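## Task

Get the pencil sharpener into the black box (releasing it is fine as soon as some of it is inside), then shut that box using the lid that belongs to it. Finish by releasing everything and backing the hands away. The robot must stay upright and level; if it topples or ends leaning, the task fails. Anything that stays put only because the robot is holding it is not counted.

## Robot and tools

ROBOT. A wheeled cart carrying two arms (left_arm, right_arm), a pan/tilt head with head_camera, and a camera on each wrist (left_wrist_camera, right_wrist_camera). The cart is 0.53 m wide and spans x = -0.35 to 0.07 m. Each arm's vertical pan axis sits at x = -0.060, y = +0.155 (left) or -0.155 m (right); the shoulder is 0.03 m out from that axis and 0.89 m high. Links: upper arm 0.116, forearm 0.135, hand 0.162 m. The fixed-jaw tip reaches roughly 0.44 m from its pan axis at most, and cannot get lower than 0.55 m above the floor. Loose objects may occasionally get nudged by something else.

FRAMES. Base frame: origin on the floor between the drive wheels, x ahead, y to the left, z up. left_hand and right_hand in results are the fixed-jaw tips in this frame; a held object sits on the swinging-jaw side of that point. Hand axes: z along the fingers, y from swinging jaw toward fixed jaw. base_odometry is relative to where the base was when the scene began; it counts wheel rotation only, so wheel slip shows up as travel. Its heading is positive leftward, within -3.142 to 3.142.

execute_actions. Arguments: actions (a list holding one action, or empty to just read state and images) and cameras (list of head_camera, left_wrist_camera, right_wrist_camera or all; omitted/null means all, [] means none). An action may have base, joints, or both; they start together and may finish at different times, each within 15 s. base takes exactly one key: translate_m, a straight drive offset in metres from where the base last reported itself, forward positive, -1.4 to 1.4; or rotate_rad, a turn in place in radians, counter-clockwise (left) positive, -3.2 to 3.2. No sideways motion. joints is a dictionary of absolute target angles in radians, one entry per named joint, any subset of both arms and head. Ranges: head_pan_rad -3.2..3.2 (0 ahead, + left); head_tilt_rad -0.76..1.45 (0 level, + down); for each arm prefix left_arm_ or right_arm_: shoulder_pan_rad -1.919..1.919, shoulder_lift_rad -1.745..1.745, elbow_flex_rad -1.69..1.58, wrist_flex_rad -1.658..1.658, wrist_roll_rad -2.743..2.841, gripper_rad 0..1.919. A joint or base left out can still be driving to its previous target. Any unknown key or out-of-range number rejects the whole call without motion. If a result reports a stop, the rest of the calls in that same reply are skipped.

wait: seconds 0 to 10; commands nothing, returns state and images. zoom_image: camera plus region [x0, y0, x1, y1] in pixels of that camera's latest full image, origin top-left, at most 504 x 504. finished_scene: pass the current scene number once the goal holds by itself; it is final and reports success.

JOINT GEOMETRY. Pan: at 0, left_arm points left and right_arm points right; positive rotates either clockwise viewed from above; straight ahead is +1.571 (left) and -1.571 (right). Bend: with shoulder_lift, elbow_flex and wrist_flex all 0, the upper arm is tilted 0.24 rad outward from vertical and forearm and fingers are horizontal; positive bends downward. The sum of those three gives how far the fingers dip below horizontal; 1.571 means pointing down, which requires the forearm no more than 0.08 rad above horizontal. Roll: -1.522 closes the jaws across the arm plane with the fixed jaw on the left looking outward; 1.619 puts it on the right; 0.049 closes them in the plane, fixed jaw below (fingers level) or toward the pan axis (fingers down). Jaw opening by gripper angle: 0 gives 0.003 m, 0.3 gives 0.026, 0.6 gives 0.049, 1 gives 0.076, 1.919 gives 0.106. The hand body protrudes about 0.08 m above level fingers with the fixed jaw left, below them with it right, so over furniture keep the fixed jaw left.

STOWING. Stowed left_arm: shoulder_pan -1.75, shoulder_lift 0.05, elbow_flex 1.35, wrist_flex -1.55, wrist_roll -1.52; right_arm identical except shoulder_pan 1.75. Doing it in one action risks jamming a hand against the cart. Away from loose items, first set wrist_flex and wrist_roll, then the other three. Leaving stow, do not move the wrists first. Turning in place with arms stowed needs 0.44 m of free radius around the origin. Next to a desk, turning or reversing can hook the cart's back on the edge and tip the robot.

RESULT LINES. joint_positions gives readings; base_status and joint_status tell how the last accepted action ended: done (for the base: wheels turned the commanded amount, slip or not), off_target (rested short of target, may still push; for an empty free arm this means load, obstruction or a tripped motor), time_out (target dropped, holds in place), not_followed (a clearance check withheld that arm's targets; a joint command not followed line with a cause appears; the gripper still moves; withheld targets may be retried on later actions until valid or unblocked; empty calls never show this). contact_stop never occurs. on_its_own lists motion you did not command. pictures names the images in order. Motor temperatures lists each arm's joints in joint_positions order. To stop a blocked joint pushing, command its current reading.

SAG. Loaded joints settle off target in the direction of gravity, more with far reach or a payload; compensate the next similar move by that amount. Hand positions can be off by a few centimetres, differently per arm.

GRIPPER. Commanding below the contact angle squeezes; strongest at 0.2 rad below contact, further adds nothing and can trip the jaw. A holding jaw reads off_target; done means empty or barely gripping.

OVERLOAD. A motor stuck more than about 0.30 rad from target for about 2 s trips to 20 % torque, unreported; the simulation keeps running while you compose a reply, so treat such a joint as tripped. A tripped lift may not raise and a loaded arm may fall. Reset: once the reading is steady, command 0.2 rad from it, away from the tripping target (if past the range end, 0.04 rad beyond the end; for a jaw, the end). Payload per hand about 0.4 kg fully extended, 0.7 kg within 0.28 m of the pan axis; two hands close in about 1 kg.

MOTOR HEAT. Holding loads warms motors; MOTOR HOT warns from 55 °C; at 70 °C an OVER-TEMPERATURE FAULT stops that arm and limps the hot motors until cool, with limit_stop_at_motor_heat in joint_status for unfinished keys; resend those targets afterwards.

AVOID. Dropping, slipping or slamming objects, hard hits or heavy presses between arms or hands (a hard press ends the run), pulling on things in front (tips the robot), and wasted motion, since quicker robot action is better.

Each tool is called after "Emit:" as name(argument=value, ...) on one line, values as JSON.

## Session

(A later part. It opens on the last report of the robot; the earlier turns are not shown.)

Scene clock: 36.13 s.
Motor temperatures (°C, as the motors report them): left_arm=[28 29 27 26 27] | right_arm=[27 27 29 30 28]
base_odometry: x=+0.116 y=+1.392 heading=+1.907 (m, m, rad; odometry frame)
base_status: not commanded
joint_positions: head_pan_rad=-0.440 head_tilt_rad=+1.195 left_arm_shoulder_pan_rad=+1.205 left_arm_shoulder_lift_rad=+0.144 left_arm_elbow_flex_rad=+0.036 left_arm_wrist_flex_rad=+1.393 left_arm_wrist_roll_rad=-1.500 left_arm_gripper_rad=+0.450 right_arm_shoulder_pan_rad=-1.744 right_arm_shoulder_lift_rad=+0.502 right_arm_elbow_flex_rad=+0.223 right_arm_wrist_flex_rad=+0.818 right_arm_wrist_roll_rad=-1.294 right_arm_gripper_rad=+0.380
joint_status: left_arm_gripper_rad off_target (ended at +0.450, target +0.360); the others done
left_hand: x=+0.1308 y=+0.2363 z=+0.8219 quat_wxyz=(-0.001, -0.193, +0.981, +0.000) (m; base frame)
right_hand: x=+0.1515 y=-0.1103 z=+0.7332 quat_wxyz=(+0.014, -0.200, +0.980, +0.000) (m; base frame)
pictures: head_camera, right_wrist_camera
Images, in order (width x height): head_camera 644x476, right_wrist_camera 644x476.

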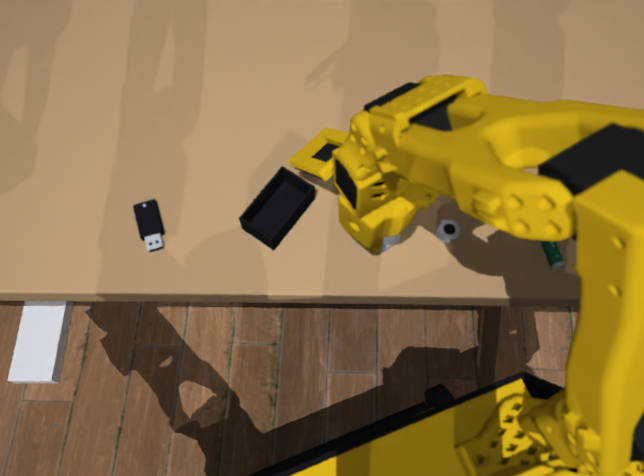

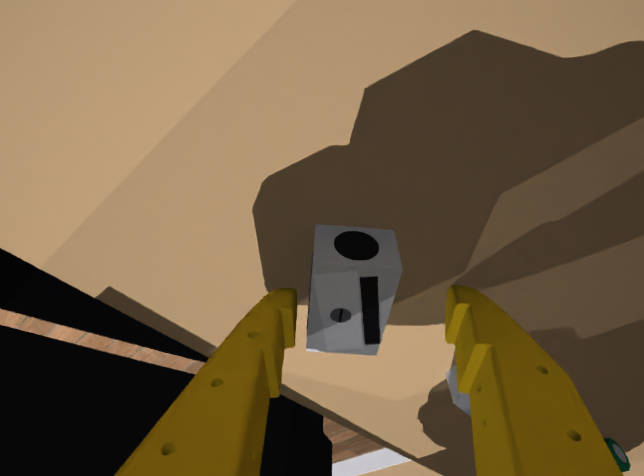

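Emit:
execute_actions(actions=[{"joints":{"right_arm_shoulder_lift_rad":0.47,"right_arm_elbow_flex_rad":0.223,"right_arm_wrist_flex_rad":0.83,"right_arm_gripper_rad":0.03,"left_arm_gripper_rad":0.36}}], cameras=["head_camera","right_wrist_camera"])

Scene clock: 37.00 s.
Motor temperatures (°C, as the motors report them): left_arm=[28 29 27 26 27] | right_arm=[27 27 29 30 28]
base_odometry: x=+0.116 y=+1.392 heading=+1.907 (m, m, rad; odometry frame)
base_status: not commanded
joint_positions: head_pan_rad=-0.440 head_tilt_rad=+1.195 left_arm_shoulder_pan_rad=+1.205 left_arm_shoulder_lift_rad=+0.144 left_arm_elbow_flex_rad=+0.036 left_arm_wrist_flex_rad=+1.393 left_arm_wrist_roll_rad=-1.500 left_arm_gripper_rad=+0.450 right_arm_shoulder_pan_rad=-1.744 right_arm_shoulder_lift_rad=+0.494 right_arm_elbow_flex_rad=+0.223 right_arm_wrist_flex_rad=+0.823 right_arm_wrist_roll_rad=-1.294 right_arm_gripper_rad=+0.163
joint_status: left_arm_gripper_rad off_target (ended at +0.450, target +0.360); right_arm_gripper_rad off_target (ended at +0.163, target +0.030); the others done
left_hand: x=+0.1308 y=+0.2363 z=+0.8219 quat_wxyz=(-0.001, -0.193, +0.981, +0.000) (m; base frame)
right_hand: x=+0.1519 y=-0.1102 z=+0.7346 quat_wxyz=(+0.015, -0.200, +0.980, +0.000) (m; base frame)
pictures: head_camera, right_wrist_camera
Images, in order (width x height): head_camera 644x476, right_wrist_camera 644x476.

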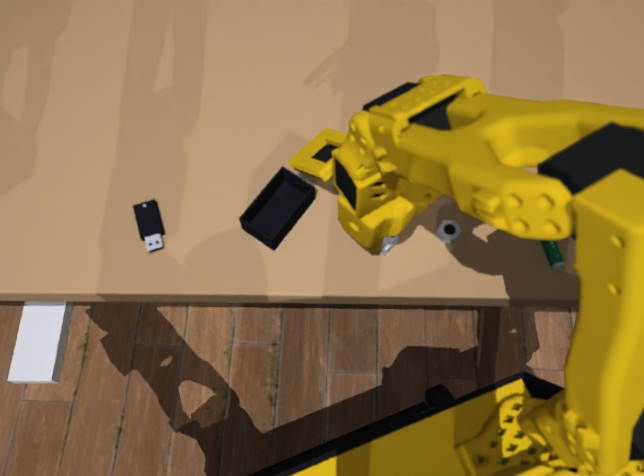

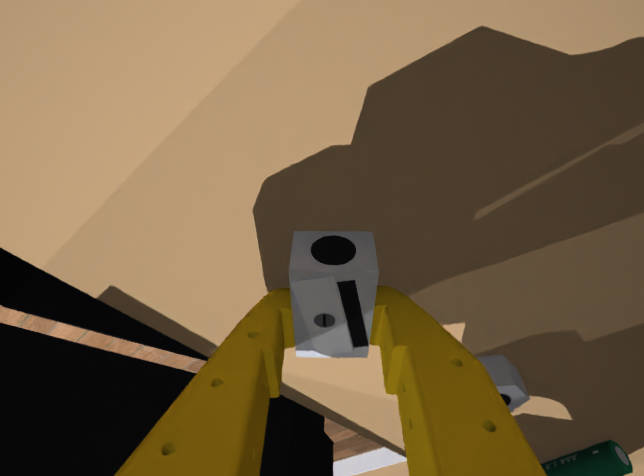

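Emit:
execute_actions(actions=[{"joints":{"right_arm_shoulder_lift_rad":0.22,"right_arm_elbow_flex_rad":0.06,"right_arm_wrist_flex_rad":1.21,"right_arm_gripper_rad":0.03,"left_arm_gripper_rad":0.36}}], cameras=["right_wrist_camera"])

Scene clock: 38.23 s.
Motor temperatures (°C, as the motors report them): left_arm=[28 29 27 26 27] | right_arm=[27 27 29 30 28]
base_odometry: x=+0.116 y=+1.392 heading=+1.907 (m, m, rad; odometry frame)
base_status: not commanded
joint_positions: head_pan_rad=-0.440 head_tilt_rad=+1.195 left_arm_shoulder_pan_rad=+1.205 left_arm_shoulder_lift_rad=+0.144 left_arm_elbow_flex_rad=+0.036 left_arm_wrist_flex_rad=+1.393 left_arm_wrist_roll_rad=-1.500 left_arm_gripper_rad=+0.450 right_arm_shoulder_pan_rad=-1.744 right_arm_shoulder_lift_rad=+0.270 right_arm_elbow_flex_rad=+0.096 right_arm_wrist_flex_rad=+1.205 right_arm_wrist_roll_rad=-1.294 right_arm_gripper_rad=+0.163
joint_status: left_arm_gripper_rad off_target (ended at +0.450, target +0.360); right_arm_gripper_rad off_target (ended at +0.163, target +0.030); the others done
left_hand: x=+0.1308 y=+0.2363 z=+0.8219 quat_wxyz=(-0.001, -0.193, +0.981, +0.000) (m; base frame)
right_hand: x=+0.1488 y=-0.1108 z=+0.7911 quat_wxyz=(+0.000, -0.200, +0.980, +0.000) (m; base frame)
pictures: right_wrist_camera
Images, in order (width x height): right_wrist_camera 644x476.

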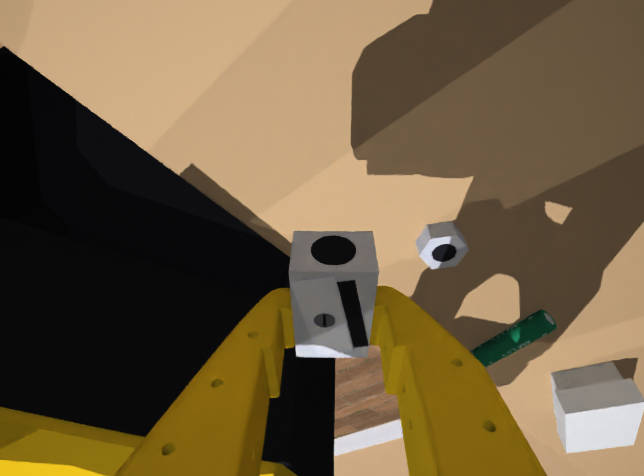

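Emit:
execute_actions(actions=[{"joints":{"right_arm_shoulder_pan_rad":-1.87,"right_arm_shoulder_lift_rad":0.58,"right_arm_elbow_flex_rad":-0.42,"right_arm_wrist_flex_rad":1.125,"right_arm_gripper_rad":0.03,"left_arm_gripper_rad":0.36}}], cameras=["head_camera","right_wrist_camera"])

Scene clock: 45.70 s.
Motor temperatures (°C, as the motors report them): left_arm=[28 29 27 26 27] | right_arm=[27 27 29 30 28]
base_odometry: x=+0.116 y=+1.392 heading=+1.907 (m, m, rad; odometry frame)
base_status: not commanded
joint_positions: head_pan_rad=-0.440 head_tilt_rad=+1.195 left_arm_shoulder_pan_rad=+1.205 left_arm_shoulder_lift_rad=+0.144 left_arm_elbow_flex_rad=+0.036 left_arm_wrist_flex_rad=+1.393 left_arm_wrist_roll_rad=-1.500 left_arm_gripper_rad=+0.450 right_arm_shoulder_pan_rad=-1.863 right_arm_shoulder_lift_rad=+0.592 right_arm_elbow_flex_rad=-0.378 right_arm_wrist_flex_rad=+1.131 right_arm_wrist_roll_rad=-1.294 right_arm_gripper_rad=+0.163
joint_status: left_arm_gripper_rad off_target (ended at +0.450, target +0.360); right_arm_gripper_rad off_target (ended at +0.163, target +0.030); the others done
left_hand: x=+0.1308 y=+0.2363 z=+0.8219 quat_wxyz=(-0.001, -0.193, +0.981, +0.000) (m; base frame)
right_hand: x=+0.2092 y=-0.0663 z=+0.7913 quat_wxyz=(+0.113, -0.256, +0.960, +0.004) (m; base frame)
pictures: head_camera, right_wrist_camera
Images, in order (width x height): head_camera 644x476, right_wrist_camera 644x476.

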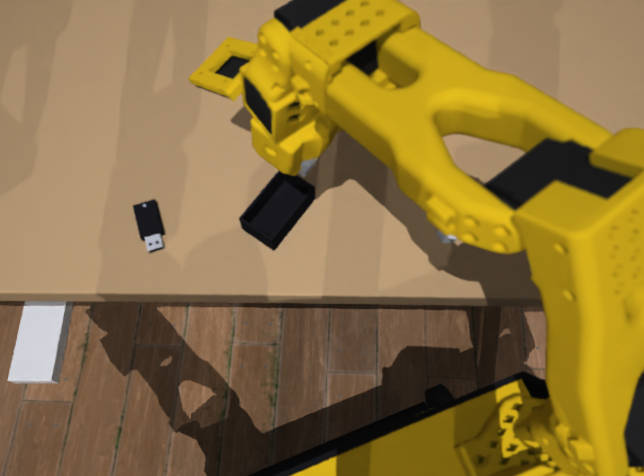

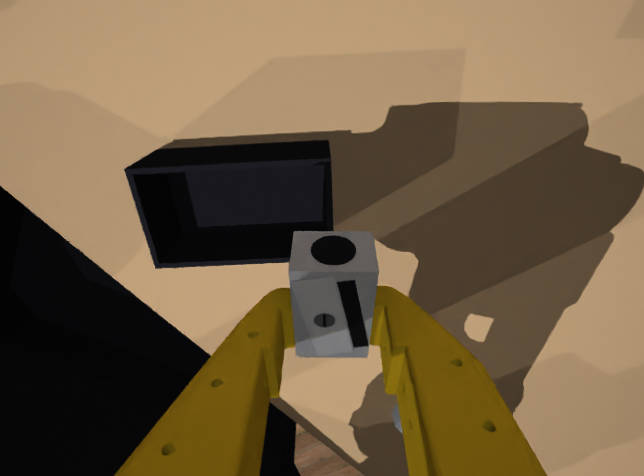

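Emit:
execute_actions(actions=[{"base":{"rotate_rad":0.08},"joints":{"right_arm_shoulder_pan_rad":-1.919,"right_arm_shoulder_lift_rad":0.485,"right_arm_elbow_flex_rad":-0.25,"right_arm_wrist_flex_rad":1.105,"right_arm_wrist_roll_rad":-1.40,"right_arm_gripper_rad":0.03,"left_arm_gripper_rad":0.36}}], cameras=["head_camera","right_wrist_camera"])

Scene clock: 47.93 s.
Motor temperatures (°C, as the motors report them): left_arm=[28 29 27 26 27] | right_arm=[27 27 29 30 28]
base_odometry: x=+0.116 y=+1.391 heading=+1.990 (m, m, rad; odometry frame)
base_status: done
joint_positions: head_pan_rad=-0.440 head_tilt_rad=+1.195 left_arm_shoulder_pan_rad=+1.204 left_arm_shoulder_lift_rad=+0.144 left_arm_elbow_flex_rad=+0.036 left_arm_wrist_flex_rad=+1.393 left_arm_wrist_roll_rad=-1.500 left_arm_gripper_rad=+0.450 right_arm_shoulder_pan_rad=-1.913 right_arm_shoulder_lift_rad=+0.546 right_arm_elbow_flex_rad=-0.248 right_arm_wrist_flex_rad=+1.113 right_arm_wrist_roll_rad=-1.393 right_arm_gripper_rad=+0.163
joint_status: left_arm_gripper_rad off_target (ended at +0.450, target +0.360); right_arm_gripper_rad off_target (ended at +0.163, target +0.030); the others done
left_hand: x=+0.1307 y=+0.2366 z=+0.8219 quat_wxyz=(-0.001, -0.193, +0.981, +0.000) (m; base frame)
right_hand: x=+0.1895 y=-0.0580 z=+0.7823 quat_wxyz=(+0.079, -0.233, +0.969, +0.009) (m; base frame)
pictures: head_camera, right_wrist_camera
Images, in order (width x height): head_camera 644x476, right_wrist_camera 644x476.

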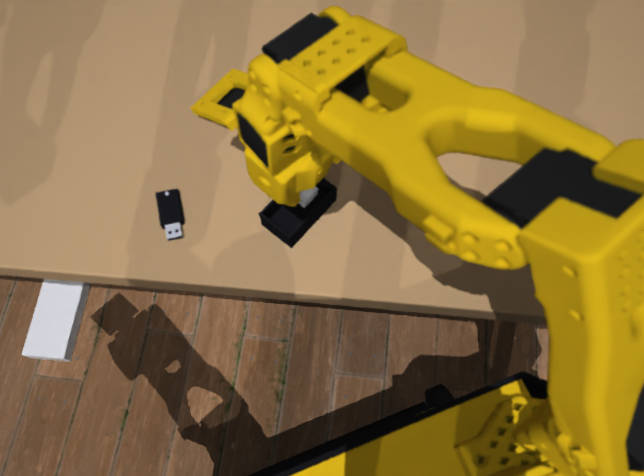

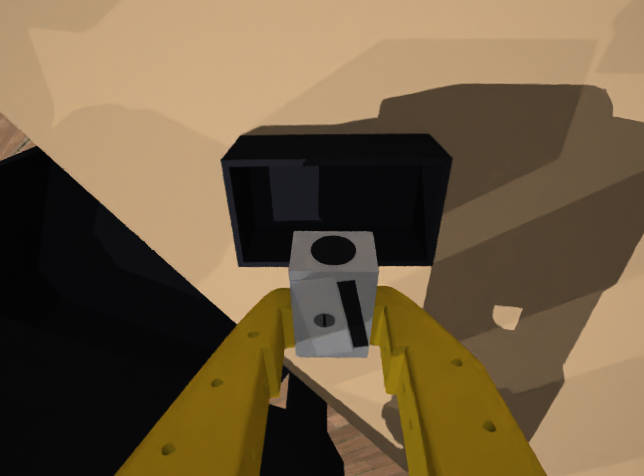

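Emit:
execute_actions(actions=[{"joints":{"right_arm_shoulder_lift_rad":0.587,"right_arm_elbow_flex_rad":-0.197,"right_arm_wrist_flex_rad":1.005,"right_arm_gripper_rad":0.03,"left_arm_gripper_rad":0.36}}], cameras=["head_camera","right_wrist_camera"])

Scene clock: 49.00 s.
Motor temperatures (°C, as the motors report them): left_arm=[28 29 27 26 27] | right_arm=[27 27 29 30 28]
base_odometry: x=+0.116 y=+1.391 heading=+1.990 (m, m, rad; odometry frame)
base_status: not commanded
joint_positions: head_pan_rad=-0.440 head_tilt_rad=+1.195 left_arm_shoulder_pan_rad=+1.204 left_arm_shoulder_lift_rad=+0.144 left_arm_elbow_flex_rad=+0.036 left_arm_wrist_flex_rad=+1.393 left_arm_wrist_roll_rad=-1.500 left_arm_gripper_rad=+0.450 right_arm_shoulder_pan_rad=-1.913 right_arm_shoulder_lift_rad=+0.599 right_arm_elbow_flex_rad=-0.196 right_arm_wrist_flex_rad=+1.013 right_arm_wrist_roll_rad=-1.393 right_arm_gripper_rad=+0.163
joint_status: left_arm_gripper_rad off_target (ended at +0.450, target +0.360); right_arm_gripper_rad off_target (ended at +0.163, target +0.030); the others done
left_hand: x=+0.1307 y=+0.2366 z=+0.8219 quat_wxyz=(-0.001, -0.193, +0.981, +0.000) (m; base frame)
right_hand: x=+0.1886 y=-0.0583 z=+0.7644 quat_wxyz=(+0.077, -0.233, +0.969, +0.008) (m; base frame)
pictures: head_camera, right_wrist_camera
Images, in order (width x height): head_camera 644x476, right_wrist_camera 644x476.

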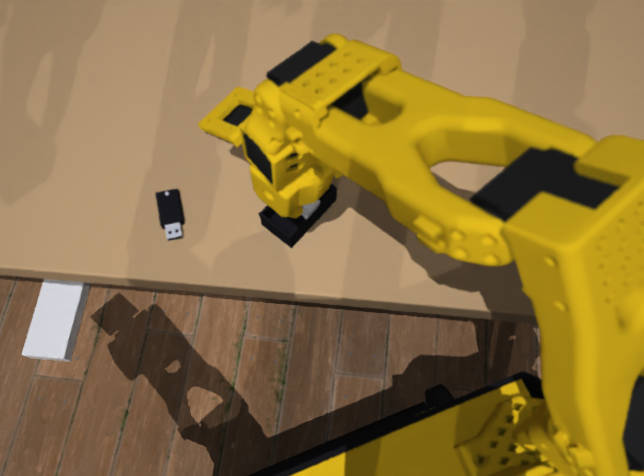

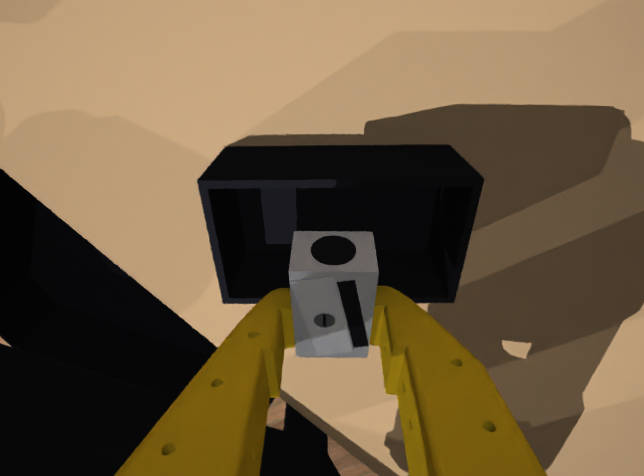

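Emit:
execute_actions(actions=[{"joints":{"right_arm_shoulder_lift_rad":0.625,"right_arm_elbow_flex_rad":-0.175,"right_arm_wrist_flex_rad":0.945,"right_arm_gripper_rad":0.03,"left_arm_gripper_rad":0.36}}], cameras=["head_camera","right_wrist_camera"])

Scene clock: 49.90 s.
Motor temperatures (°C, as the motors report them): left_arm=[28 29 27 26 27] | right_arm=[27 27 29 30 28]
base_odometry: x=+0.116 y=+1.391 heading=+1.990 (m, m, rad; odometry frame)
base_status: not commanded
joint_positions: head_pan_rad=-0.440 head_tilt_rad=+1.195 left_arm_shoulder_pan_rad=+1.204 left_arm_shoulder_lift_rad=+0.144 left_arm_elbow_flex_rad=+0.036 left_arm_wrist_flex_rad=+1.393 left_arm_wrist_roll_rad=-1.500 left_arm_gripper_rad=+0.450 right_arm_shoulder_pan_rad=-1.913 right_arm_shoulder_lift_rad=+0.614 right_arm_elbow_flex_rad=-0.181 right_arm_wrist_flex_rad=+0.966 right_arm_wrist_roll_rad=-1.393 right_arm_gripper_rad=+0.163
joint_status: left_arm_gripper_rad off_target (ended at +0.450, target +0.360); right_arm_gripper_rad off_target (ended at +0.163, target +0.030); the others done
left_hand: x=+0.1307 y=+0.2366 z=+0.8219 quat_wxyz=(-0.001, -0.193, +0.981, +0.000) (m; base frame)
right_hand: x=+0.1908 y=-0.0575 z=+0.7596 quat_wxyz=(+0.085, -0.233, +0.969, +0.009) (m; base frame)
pictures: head_camera, right_wrist_camera
Images, in order (width x height): head_camera 644x476, right_wrist_camera 644x476.

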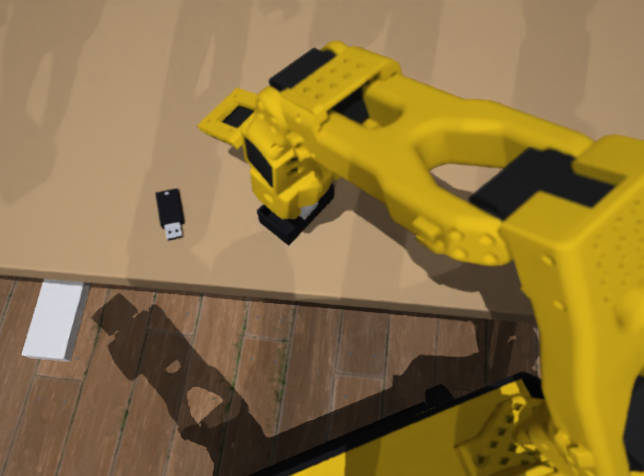

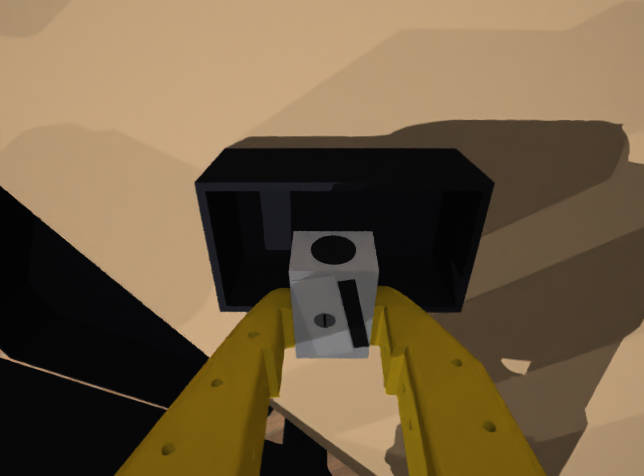

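Emit:
execute_actions(actions=[{"joints":{"right_arm_shoulder_lift_rad":0.595,"right_arm_elbow_flex_rad":-0.286,"right_arm_wrist_flex_rad":1.03,"right_arm_gripper_rad":0.03,"left_arm_gripper_rad":0.36}}], cameras=["head_camera","right_wrist_camera"])

Scene clock: 50.93 s.
Motor temperatures (°C, as the motors report them): left_arm=[28 29 27 26 27] | right_arm=[27 27 29 30 28]
base_odometry: x=+0.116 y=+1.391 heading=+1.990 (m, m, rad; odometry frame)
base_status: not commanded
joint_positions: head_pan_rad=-0.440 head_tilt_rad=+1.195 left_arm_shoulder_pan_rad=+1.204 left_arm_shoulder_lift_rad=+0.144 left_arm_elbow_flex_rad=+0.036 left_arm_wrist_flex_rad=+1.393 left_arm_wrist_roll_rad=-1.500 left_arm_gripper_rad=+0.450 right_arm_shoulder_pan_rad=-1.913 right_arm_shoulder_lift_rad=+0.614 right_arm_elbow_flex_rad=-0.247 right_arm_wrist_flex_rad=+1.025 right_arm_wrist_roll_rad=-1.393 right_arm_gripper_rad=+0.163
joint_status: left_arm_gripper_rad off_target (ended at +0.450, target +0.360); right_arm_gripper_rad off_target (ended at +0.163, target +0.030); the others done
left_hand: x=+0.1307 y=+0.2366 z=+0.8219 quat_wxyz=(-0.001, -0.193, +0.981, +0.000) (m; base frame)
right_hand: x=+0.1947 y=-0.0561 z=+0.7681 quat_wxyz=(+0.088, -0.233, +0.969, +0.009) (m; base frame)
pictures: head_camera, right_wrist_camera
Images, in order (width x height): head_camera 644x476, right_wrist_camera 644x476.

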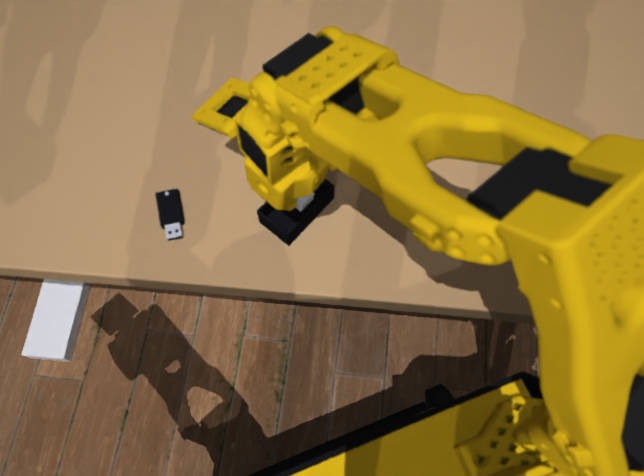

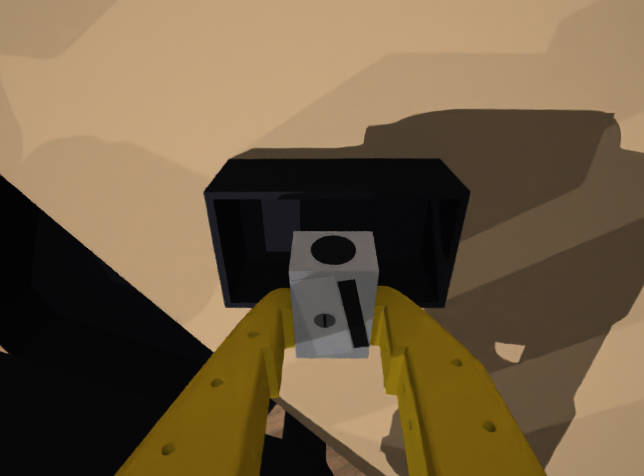

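Emit:
execute_actions(actions=[{"joints":{"right_arm_shoulder_lift_rad":0.675,"right_arm_elbow_flex_rad":-0.27,"right_arm_wrist_flex_rad":0.94,"right_arm_gripper_rad":0.03,"left_arm_gripper_rad":0.36}}], cameras=["head_camera","right_wrist_camera"])

Scene clock: 51.93 s.
Motor temperatures (°C, as the motors report them): left_arm=[28 29 27 26 27] | right_arm=[27 27 29 30 28]
base_odometry: x=+0.116 y=+1.391 heading=+1.990 (m, m, rad; odometry frame)
base_status: not commanded
joint_positions: head_pan_rad=-0.440 head_tilt_rad=+1.195 left_arm_shoulder_pan_rad=+1.204 left_arm_shoulder_lift_rad=+0.144 left_arm_elbow_flex_rad=+0.036 left_arm_wrist_flex_rad=+1.393 left_arm_wrist_roll_rad=-1.500 left_arm_gripper_rad=+0.450 right_arm_shoulder_pan_rad=-1.913 right_arm_shoulder_lift_rad=+0.688 right_arm_elbow_flex_rad=-0.247 right_arm_wrist_flex_rad=+0.947 right_arm_wrist_roll_rad=-1.393 right_arm_gripper_rad=+0.163
joint_status: left_arm_gripper_rad off_target (ended at +0.450, target +0.360); right_arm_gripper_rad off_target (ended at +0.163, target +0.030); the others done
left_hand: x=+0.1307 y=+0.2366 z=+0.8219 quat_wxyz=(-0.001, -0.193, +0.981, +0.000) (m; base frame)
right_hand: x=+0.1971 y=-0.0553 z=+0.7523 quat_wxyz=(+0.091, -0.232, +0.968, +0.010) (m; base frame)
pictures: head_camera, right_wrist_camera
Images, in order (width x height): head_camera 644x476, right_wrist_camera 644x476.

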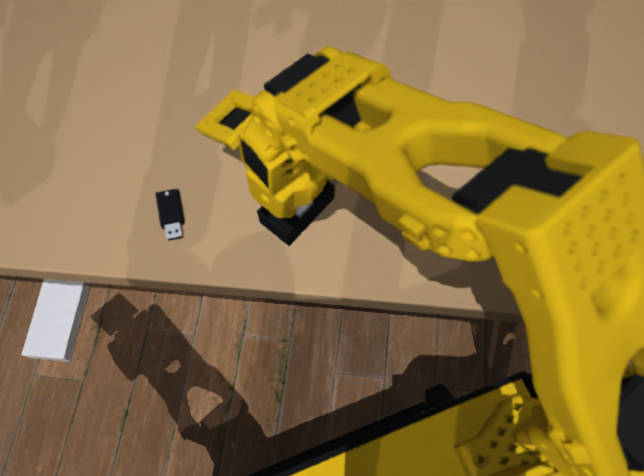

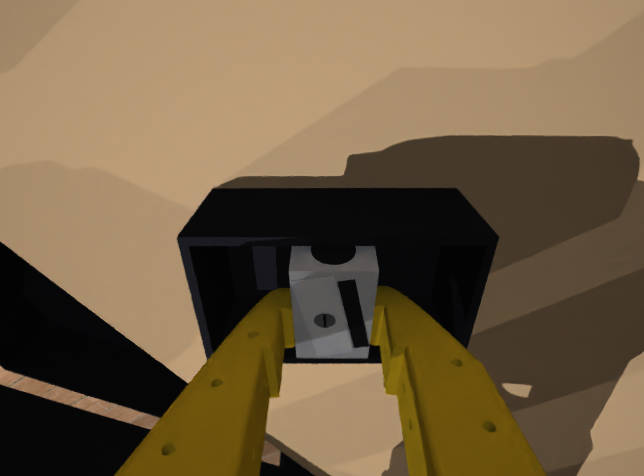

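Emit:
execute_actions(actions=[{"joints":{"right_arm_shoulder_lift_rad":0.705,"right_arm_elbow_flex_rad":-0.225,"right_arm_wrist_flex_rad":0.89,"right_arm_gripper_rad":0.03,"left_arm_gripper_rad":0.36}}], cameras=["right_wrist_camera"])

Emit:
execute_actions(actions=[{"joints":{"right_arm_gripper_rad":0.27,"left_arm_gripper_rad":0.36}}], cameras=["head_camera","right_wrist_camera"])

Scene clock: 52.80 s.
Motor temperatures (°C, as the motors report them): left_arm=[28 29 27 26 27] | right_arm=[27 27 29 30 28]
base_odometry: x=+0.116 y=+1.391 heading=+1.990 (m, m, rad; odometry frame)
base_status: not commanded
joint_positions: head_pan_rad=-0.440 head_tilt_rad=+1.195 left_arm_shoulder_pan_rad=+1.204 left_arm_shoulder_lift_rad=+0.144 left_arm_elbow_flex_rad=+0.036 left_arm_wrist_flex_rad=+1.393 left_arm_wrist_roll_rad=-1.500 left_arm_gripper_rad=+0.450 right_arm_shoulder_pan_rad=-1.913 right_arm_shoulder_lift_rad=+0.717 right_arm_elbow_flex_rad=-0.224 right_arm_wrist_flex_rad=+0.898 right_arm_wrist_roll_rad=-1.393 right_arm_gripper_rad=+0.163
joint_status: left_arm_gripper_rad off_target (ended at +0.450, target +0.360); right_arm_gripper_rad off_target (ended at +0.163, target +0.030); the others done
left_hand: x=+0.1307 y=+0.2366 z=+0.8219 quat_wxyz=(-0.001, -0.193, +0.981, +0.000) (m; base frame)
right_hand: x=+0.1957 y=-0.0557 z=+0.7430 quat_wxyz=(+0.089, -0.233, +0.968, +0.010) (m; base frame)
pictures: right_wrist_camera
Images, in order (width x height): right_wrist_camera 644x476.

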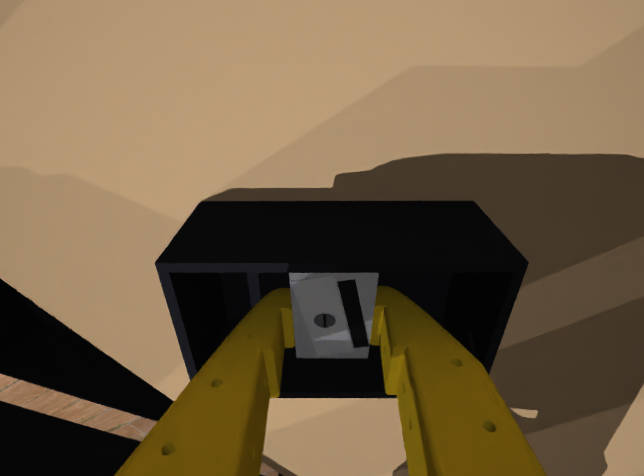

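Scene clock: 53.43 s.
Motor temperatures (°C, as the motors report them): left_arm=[28 29 27 26 27] | right_arm=[27 27 29 30 28]
base_odometry: x=+0.116 y=+1.391 heading=+1.990 (m, m, rad; odometry frame)
base_status: not commanded
joint_positions: head_pan_rad=-0.440 head_tilt_rad=+1.195 left_arm_shoulder_pan_rad=+1.204 left_arm_shoulder_lift_rad=+0.144 left_arm_elbow_flex_rad=+0.036 left_arm_wrist_flex_rad=+1.393 left_arm_wrist_roll_rad=-1.500 left_arm_gripper_rad=+0.450 right_arm_shoulder_pan_rad=-1.913 right_arm_shoulder_lift_rad=+0.717 right_arm_elbow_flex_rad=-0.224 right_arm_wrist_flex_rad=+0.898 right_arm_wrist_roll_rad=-1.393 right_arm_gripper_rad=+0.259
joint_status: left_arm_gripper_rad off_target (ended at +0.450, target +0.360); the others done
left_hand: x=+0.1307 y=+0.2366 z=+0.8219 quat_wxyz=(-0.001, -0.193, +0.981, +0.000) (m; base frame)
right_hand: x=+0.1957 y=-0.0557 z=+0.7430 quat_wxyz=(+0.089, -0.233, +0.968, +0.010) (m; base frame)
pictures: head_camera, right_wrist_camera
Images, in order (width x height): head_camera 644x476, right_wrist_camera 644x476.

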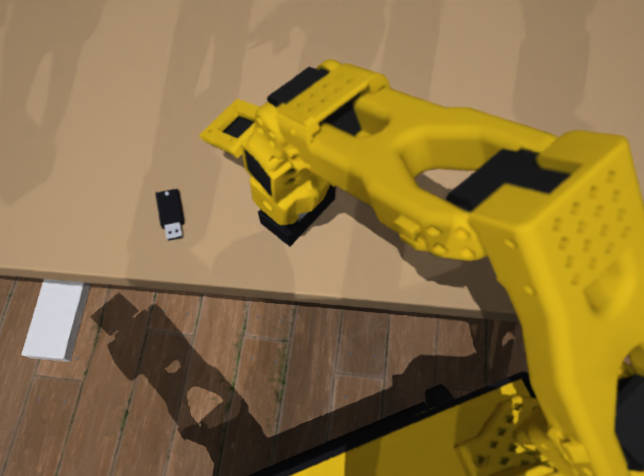

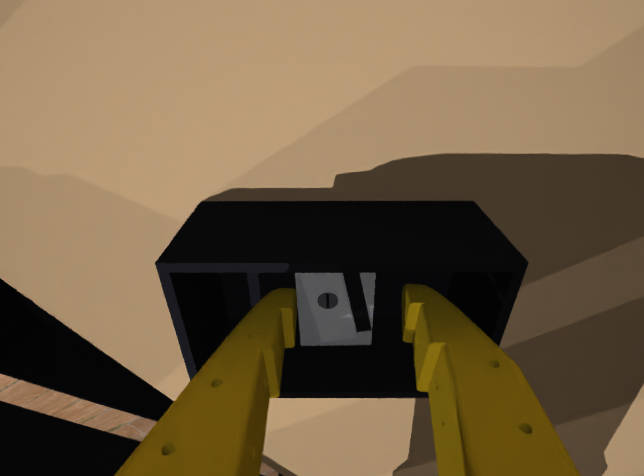

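Emit:
execute_actions(actions=[{"joints":{"right_arm_shoulder_lift_rad":0.49,"right_arm_elbow_flex_rad":-0.31,"right_arm_wrist_flex_rad":1.13,"left_arm_gripper_rad":0.36}}], cameras=["right_wrist_camera"])

Emit:
execute_actions(actions=[{"base":{"rotate_rad":-0.962},"joints":{"right_arm_shoulder_pan_rad":-0.9,"right_arm_shoulder_lift_rad":0.0,"right_arm_elbow_flex_rad":0.0,"right_arm_wrist_flex_rad":1.3,"left_arm_gripper_rad":0.36,"head_pan_rad":0.3,"head_tilt_rad":1.2}}])

Scene clock: 54.57 s.
Motor temperatures (°C, as the motors report them): left_arm=[28 29 27 26 27] | right_arm=[27 27 29 30 28]
base_odometry: x=+0.116 y=+1.391 heading=+1.990 (m, m, rad; odometry frame)
base_status: not commanded
joint_positions: head_pan_rad=-0.440 head_tilt_rad=+1.195 left_arm_shoulder_pan_rad=+1.204 left_arm_shoulder_lift_rad=+0.144 left_arm_elbow_flex_rad=+0.036 left_arm_wrist_flex_rad=+1.393 left_arm_wrist_roll_rad=-1.500 left_arm_gripper_rad=+0.450 right_arm_shoulder_pan_rad=-1.913 right_arm_shoulder_lift_rad=+0.549 right_arm_elbow_flex_rad=-0.274 right_arm_wrist_flex_rad=+1.125 right_arm_wrist_roll_rad=-1.393 right_arm_gripper_rad=+0.260
joint_status: left_arm_gripper_rad off_target (ended at +0.450, target +0.360); the others done
left_hand: x=+0.1307 y=+0.2366 z=+0.8219 quat_wxyz=(-0.001, -0.193, +0.981, +0.000) (m; base frame)
right_hand: x=+0.1921 y=-0.0571 z=+0.7853 quat_wxyz=(+0.085, -0.233, +0.969, +0.009) (m; base frame)
pictures: right_wrist_camera
Images, in order (width x height): right_wrist_camera 644x476.

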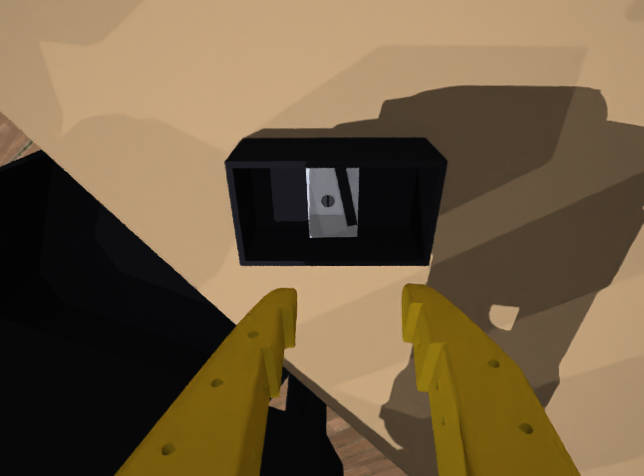

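Scene clock: 56.47 s.
Motor temperatures (°C, as the motors report them): left_arm=[28 29 27 26 27] | right_arm=[27 27 29 30 28]
base_odometry: x=+0.116 y=+1.391 heading=+1.029 (m, m, rad; odometry frame)
base_status: done
joint_positions: head_pan_rad=+0.290 head_tilt_rad=+1.195 left_arm_shoulder_pan_rad=+1.204 left_arm_shoulder_lift_rad=+0.144 left_arm_elbow_flex_rad=+0.036 left_arm_wrist_flex_rad=+1.393 left_arm_wrist_roll_rad=-1.500 left_arm_gripper_rad=+0.450 right_arm_shoulder_pan_rad=-0.907 right_arm_shoulder_lift_rad=+0.048 right_arm_elbow_flex_rad=+0.000 right_arm_wrist_flex_rad=+1.295 right_arm_wrist_roll_rad=-1.393 right_arm_gripper_rad=+0.260
joint_status: left_arm_gripper_rad off_target (ended at +0.450, target +0.360); the others done
left_hand: x=+0.1307 y=+0.2366 z=+0.8219 quat_wxyz=(-0.001, -0.193, +0.981, +0.000) (m; base frame)
right_hand: x=+0.1288 y=-0.2930 z=+0.8471 quat_wxyz=(+0.105, +0.263, +0.958, -0.044) (m; base frame)
pictures: head_camera, left_wrist_camera, right_wrist_camera
Images, in order (width x height): head_camera 644x476, left_wrist_camera 644x476, right_wrist_camera 644x476.

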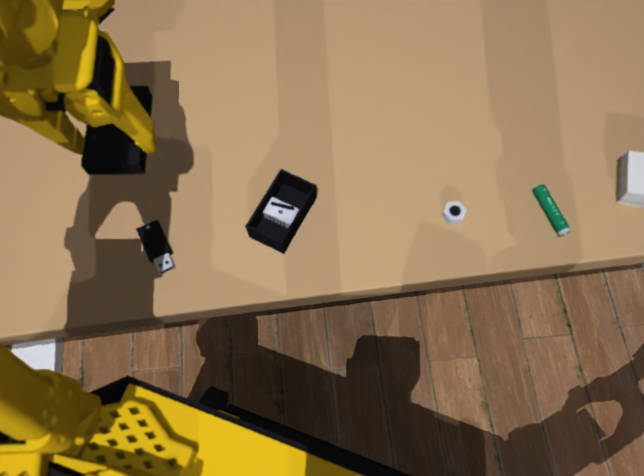

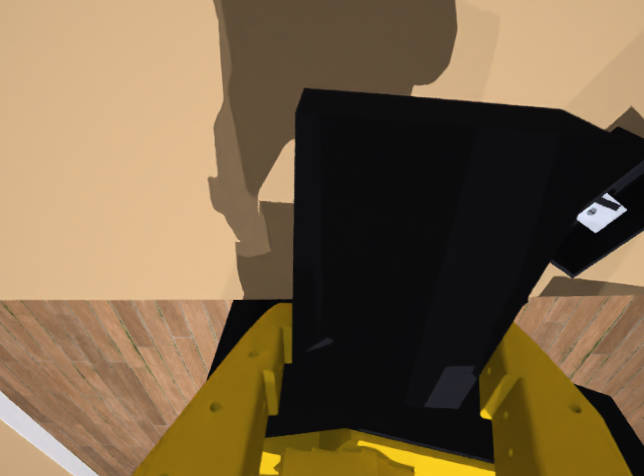

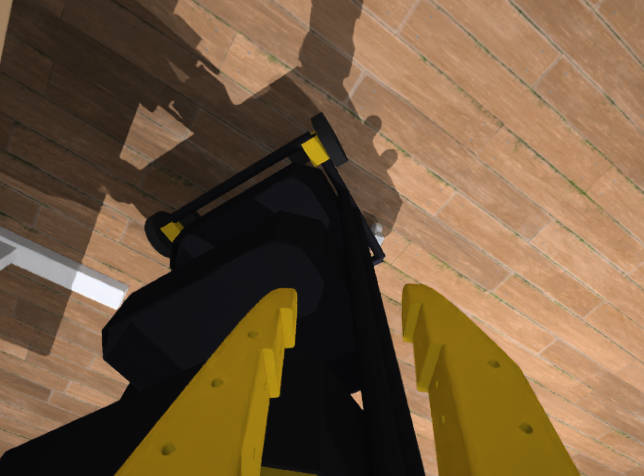

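Move to the lifted reference pose.

Emit:
execute_actions(actions=[{"joints":{"left_arm_shoulder_pan_rad":1.706,"left_arm_shoulder_lift_rad":0.284,"left_arm_elbow_flex_rad":0.169,"left_arm_wrist_flex_rad":1.085,"left_arm_gripper_rad":0.36}}], cameras=["head_camera","left_wrist_camera"])

Scene clock: 57.73 s.
Motor temperatures (°C, as the motors report them): left_arm=[28 29 27 26 27] | right_arm=[27 27 29 30 28]
base_odometry: x=+0.116 y=+1.391 heading=+1.029 (m, m, rad; odometry frame)
base_status: not commanded
joint_positions: head_pan_rad=+0.290 head_tilt_rad=+1.195 left_arm_shoulder_pan_rad=+1.699 left_arm_shoulder_lift_rad=+0.299 left_arm_elbow_flex_rad=+0.171 left_arm_wrist_flex_rad=+1.094 left_arm_wrist_roll_rad=-1.500 left_arm_gripper_rad=+0.450 right_arm_shoulder_pan_rad=-0.907 right_arm_shoulder_lift_rad=+0.048 right_arm_elbow_flex_rad=+0.000 right_arm_wrist_flex_rad=+1.295 right_arm_wrist_roll_rad=-1.393 right_arm_gripper_rad=+0.260
joint_status: left_arm_gripper_rad off_target (ended at +0.450, target +0.360); the others done
left_hand: x=+0.1530 y=+0.1353 z=+0.7764 quat_wxyz=(+0.004, +0.053, +0.999, +0.000) (m; base frame)
right_hand: x=+0.1288 y=-0.2930 z=+0.8471 quat_wxyz=(+0.105, +0.263, +0.958, -0.044) (m; base frame)
pictures: head_camera, left_wrist_camera
Images, in order (width x height): head_camera 644x476, left_wrist_camera 644x476.

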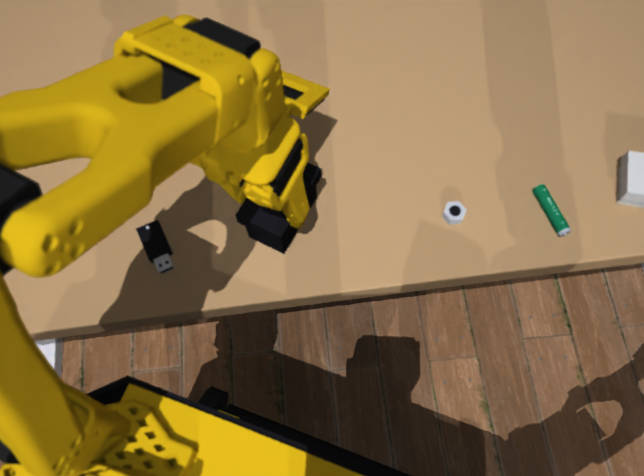

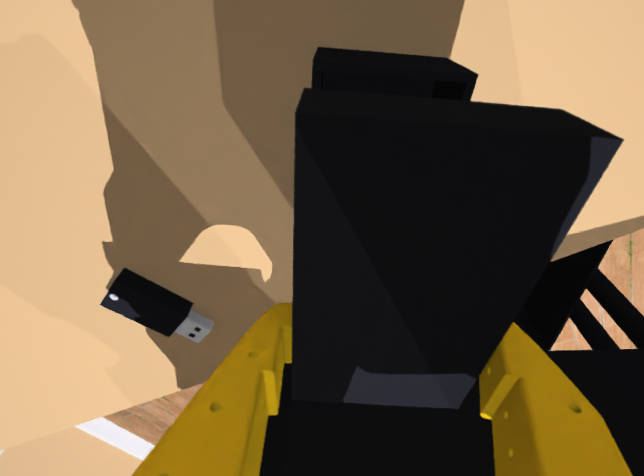

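Emit:
zoom_image(camera="left_wrist_camera", region=[280, 20, 520, 140])

Region (280, 20, 520, 140) of left_wrist_camera's 644x476 image, scaled by 2.100.

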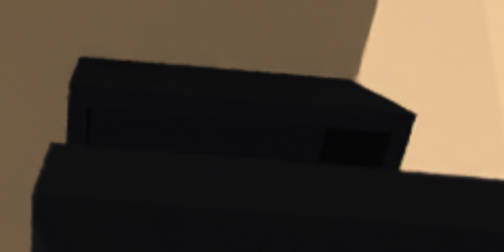

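Emit:
execute_actions(actions=[{"joints":{"left_arm_shoulder_pan_rad":1.677,"left_arm_shoulder_lift_rad":0.358,"left_arm_elbow_flex_rad":0.173,"left_arm_wrist_flex_rad":1.009,"left_arm_wrist_roll_rad":-1.522,"left_arm_gripper_rad":0.36}}], cameras=["head_camera","left_wrist_camera"])

Emit:
zoom_image(camera="left_wrist_camera", region=[260, 20, 644, 200])

Scene clock: 59.00 s.
Motor temperatures (°C, as the motors report them): left_arm=[28 29 27 26 27] | right_arm=[27 27 29 30 28]
base_odometry: x=+0.116 y=+1.391 heading=+1.029 (m, m, rad; odometry frame)
base_status: not commanded
joint_positions: head_pan_rad=+0.290 head_tilt_rad=+1.195 left_arm_shoulder_pan_rad=+1.684 left_arm_shoulder_lift_rad=+0.373 left_arm_elbow_flex_rad=+0.174 left_arm_wrist_flex_rad=+1.017 left_arm_wrist_roll_rad=-1.512 left_arm_gripper_rad=+0.450 right_arm_shoulder_pan_rad=-0.907 right_arm_shoulder_lift_rad=+0.048 right_arm_elbow_flex_rad=+0.000 right_arm_wrist_flex_rad=+1.295 right_arm_wrist_roll_rad=-1.393 right_arm_gripper_rad=+0.260
joint_status: left_arm_gripper_rad off_target (ended at +0.450, target +0.360); the others done
left_hand: x=+0.1558 y=+0.1383 z=+0.7625 quat_wxyz=(+0.004, +0.052, +0.999, +0.000) (m; base frame)
right_hand: x=+0.1288 y=-0.2930 z=+0.8471 quat_wxyz=(+0.105, +0.263, +0.958, -0.044) (m; base frame)
pictures: head_camera, left_wrist_camera
Images, in order (width x height): head_camera 644x476, left_wrist_camera 644x476.

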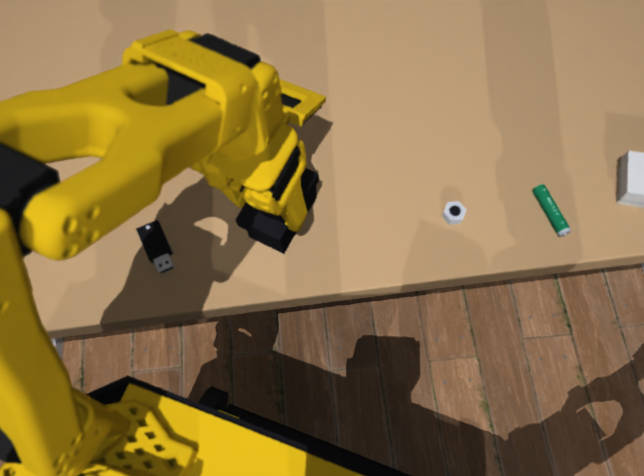

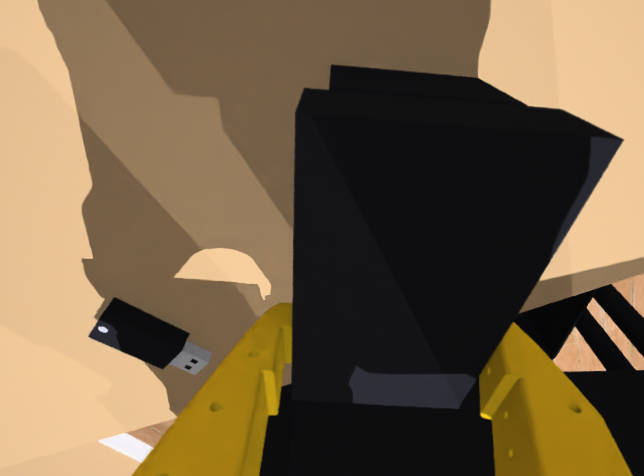

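Region (260, 20, 644, 200) of left_wrist_camera's 644x476 image, scaled by 1.312; it fills the top 236 rows of this view, and the rest is white.

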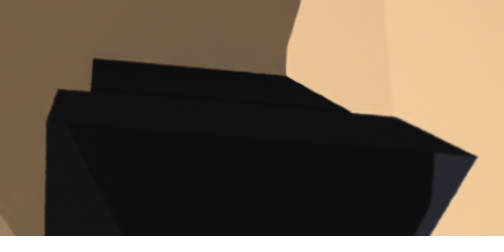

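Emit:
execute_actions(actions=[{"joints":{"left_arm_shoulder_lift_rad":0.397,"left_arm_elbow_flex_rad":0.175,"left_arm_wrist_flex_rad":0.969,"left_arm_gripper_rad":0.36}}], cameras=["head_camera","left_wrist_camera"])

Emit:
zoom_image(camera="left_wrist_camera", region=[260, 20, 644, 200])

Emit:
zoom_image(camera="head_camera", region=[220, 150, 340, 270])

Scene clock: 60.17 s.
Motor temperatures (°C, as the motors report them): left_arm=[28 29 27 26 27] | right_arm=[27 27 29 30 28]
base_odometry: x=+0.116 y=+1.391 heading=+1.029 (m, m, rad; odometry frame)
base_status: not commanded
joint_positions: head_pan_rad=+0.290 head_tilt_rad=+1.195 left_arm_shoulder_pan_rad=+1.684 left_arm_shoulder_lift_rad=+0.411 left_arm_elbow_flex_rad=+0.175 left_arm_wrist_flex_rad=+0.977 left_arm_wrist_roll_rad=-1.512 left_arm_gripper_rad=+0.450 right_arm_shoulder_pan_rad=-0.907 right_arm_shoulder_lift_rad=+0.048 right_arm_elbow_flex_rad=+0.000 right_arm_wrist_flex_rad=+1.295 right_arm_wrist_roll_rad=-1.393 right_arm_gripper_rad=+0.260
joint_status: left_arm_gripper_rad off_target (ended at +0.450, target +0.360); the others done
left_hand: x=+0.1567 y=+0.1382 z=+0.7552 quat_wxyz=(+0.004, +0.052, +0.999, +0.000) (m; base frame)
right_hand: x=+0.1288 y=-0.2930 z=+0.8471 quat_wxyz=(+0.105, +0.263, +0.958, -0.044) (m; base frame)
pictures: head_camera, left_wrist_camera
Images, in order (width x height): head_camera 644x476, left_wrist_camera 644x476.

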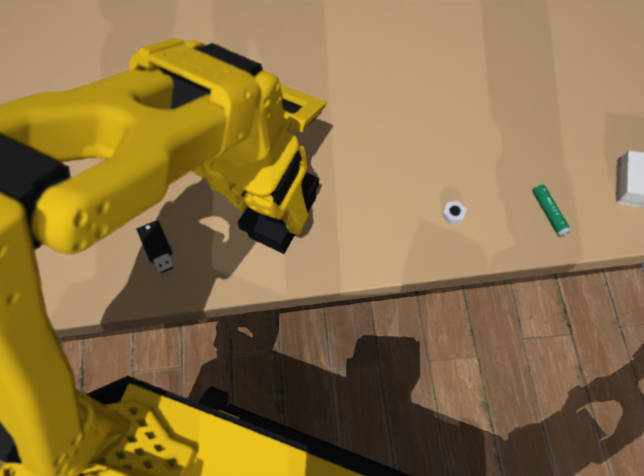

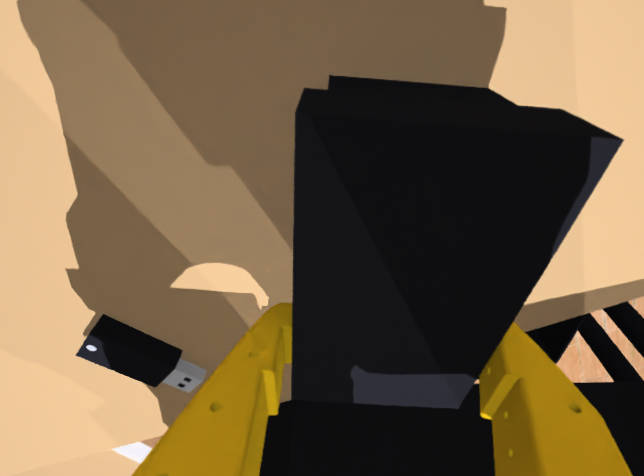

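Region (260, 20, 644, 200) of left_wrist_camera's 644x476 image, scaled by 1.312; it fills the top 236 rows of this view, and the rest is white.

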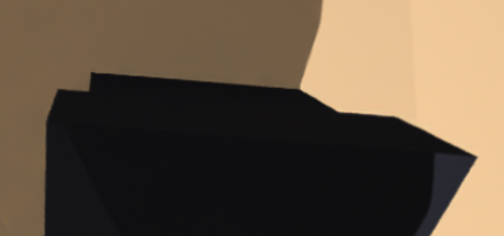

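Region (220, 150, 340, 270) of head_camera's 644x476 image, scaled by 4.200.

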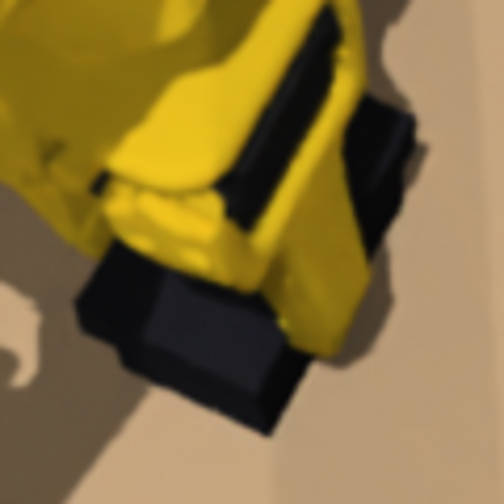

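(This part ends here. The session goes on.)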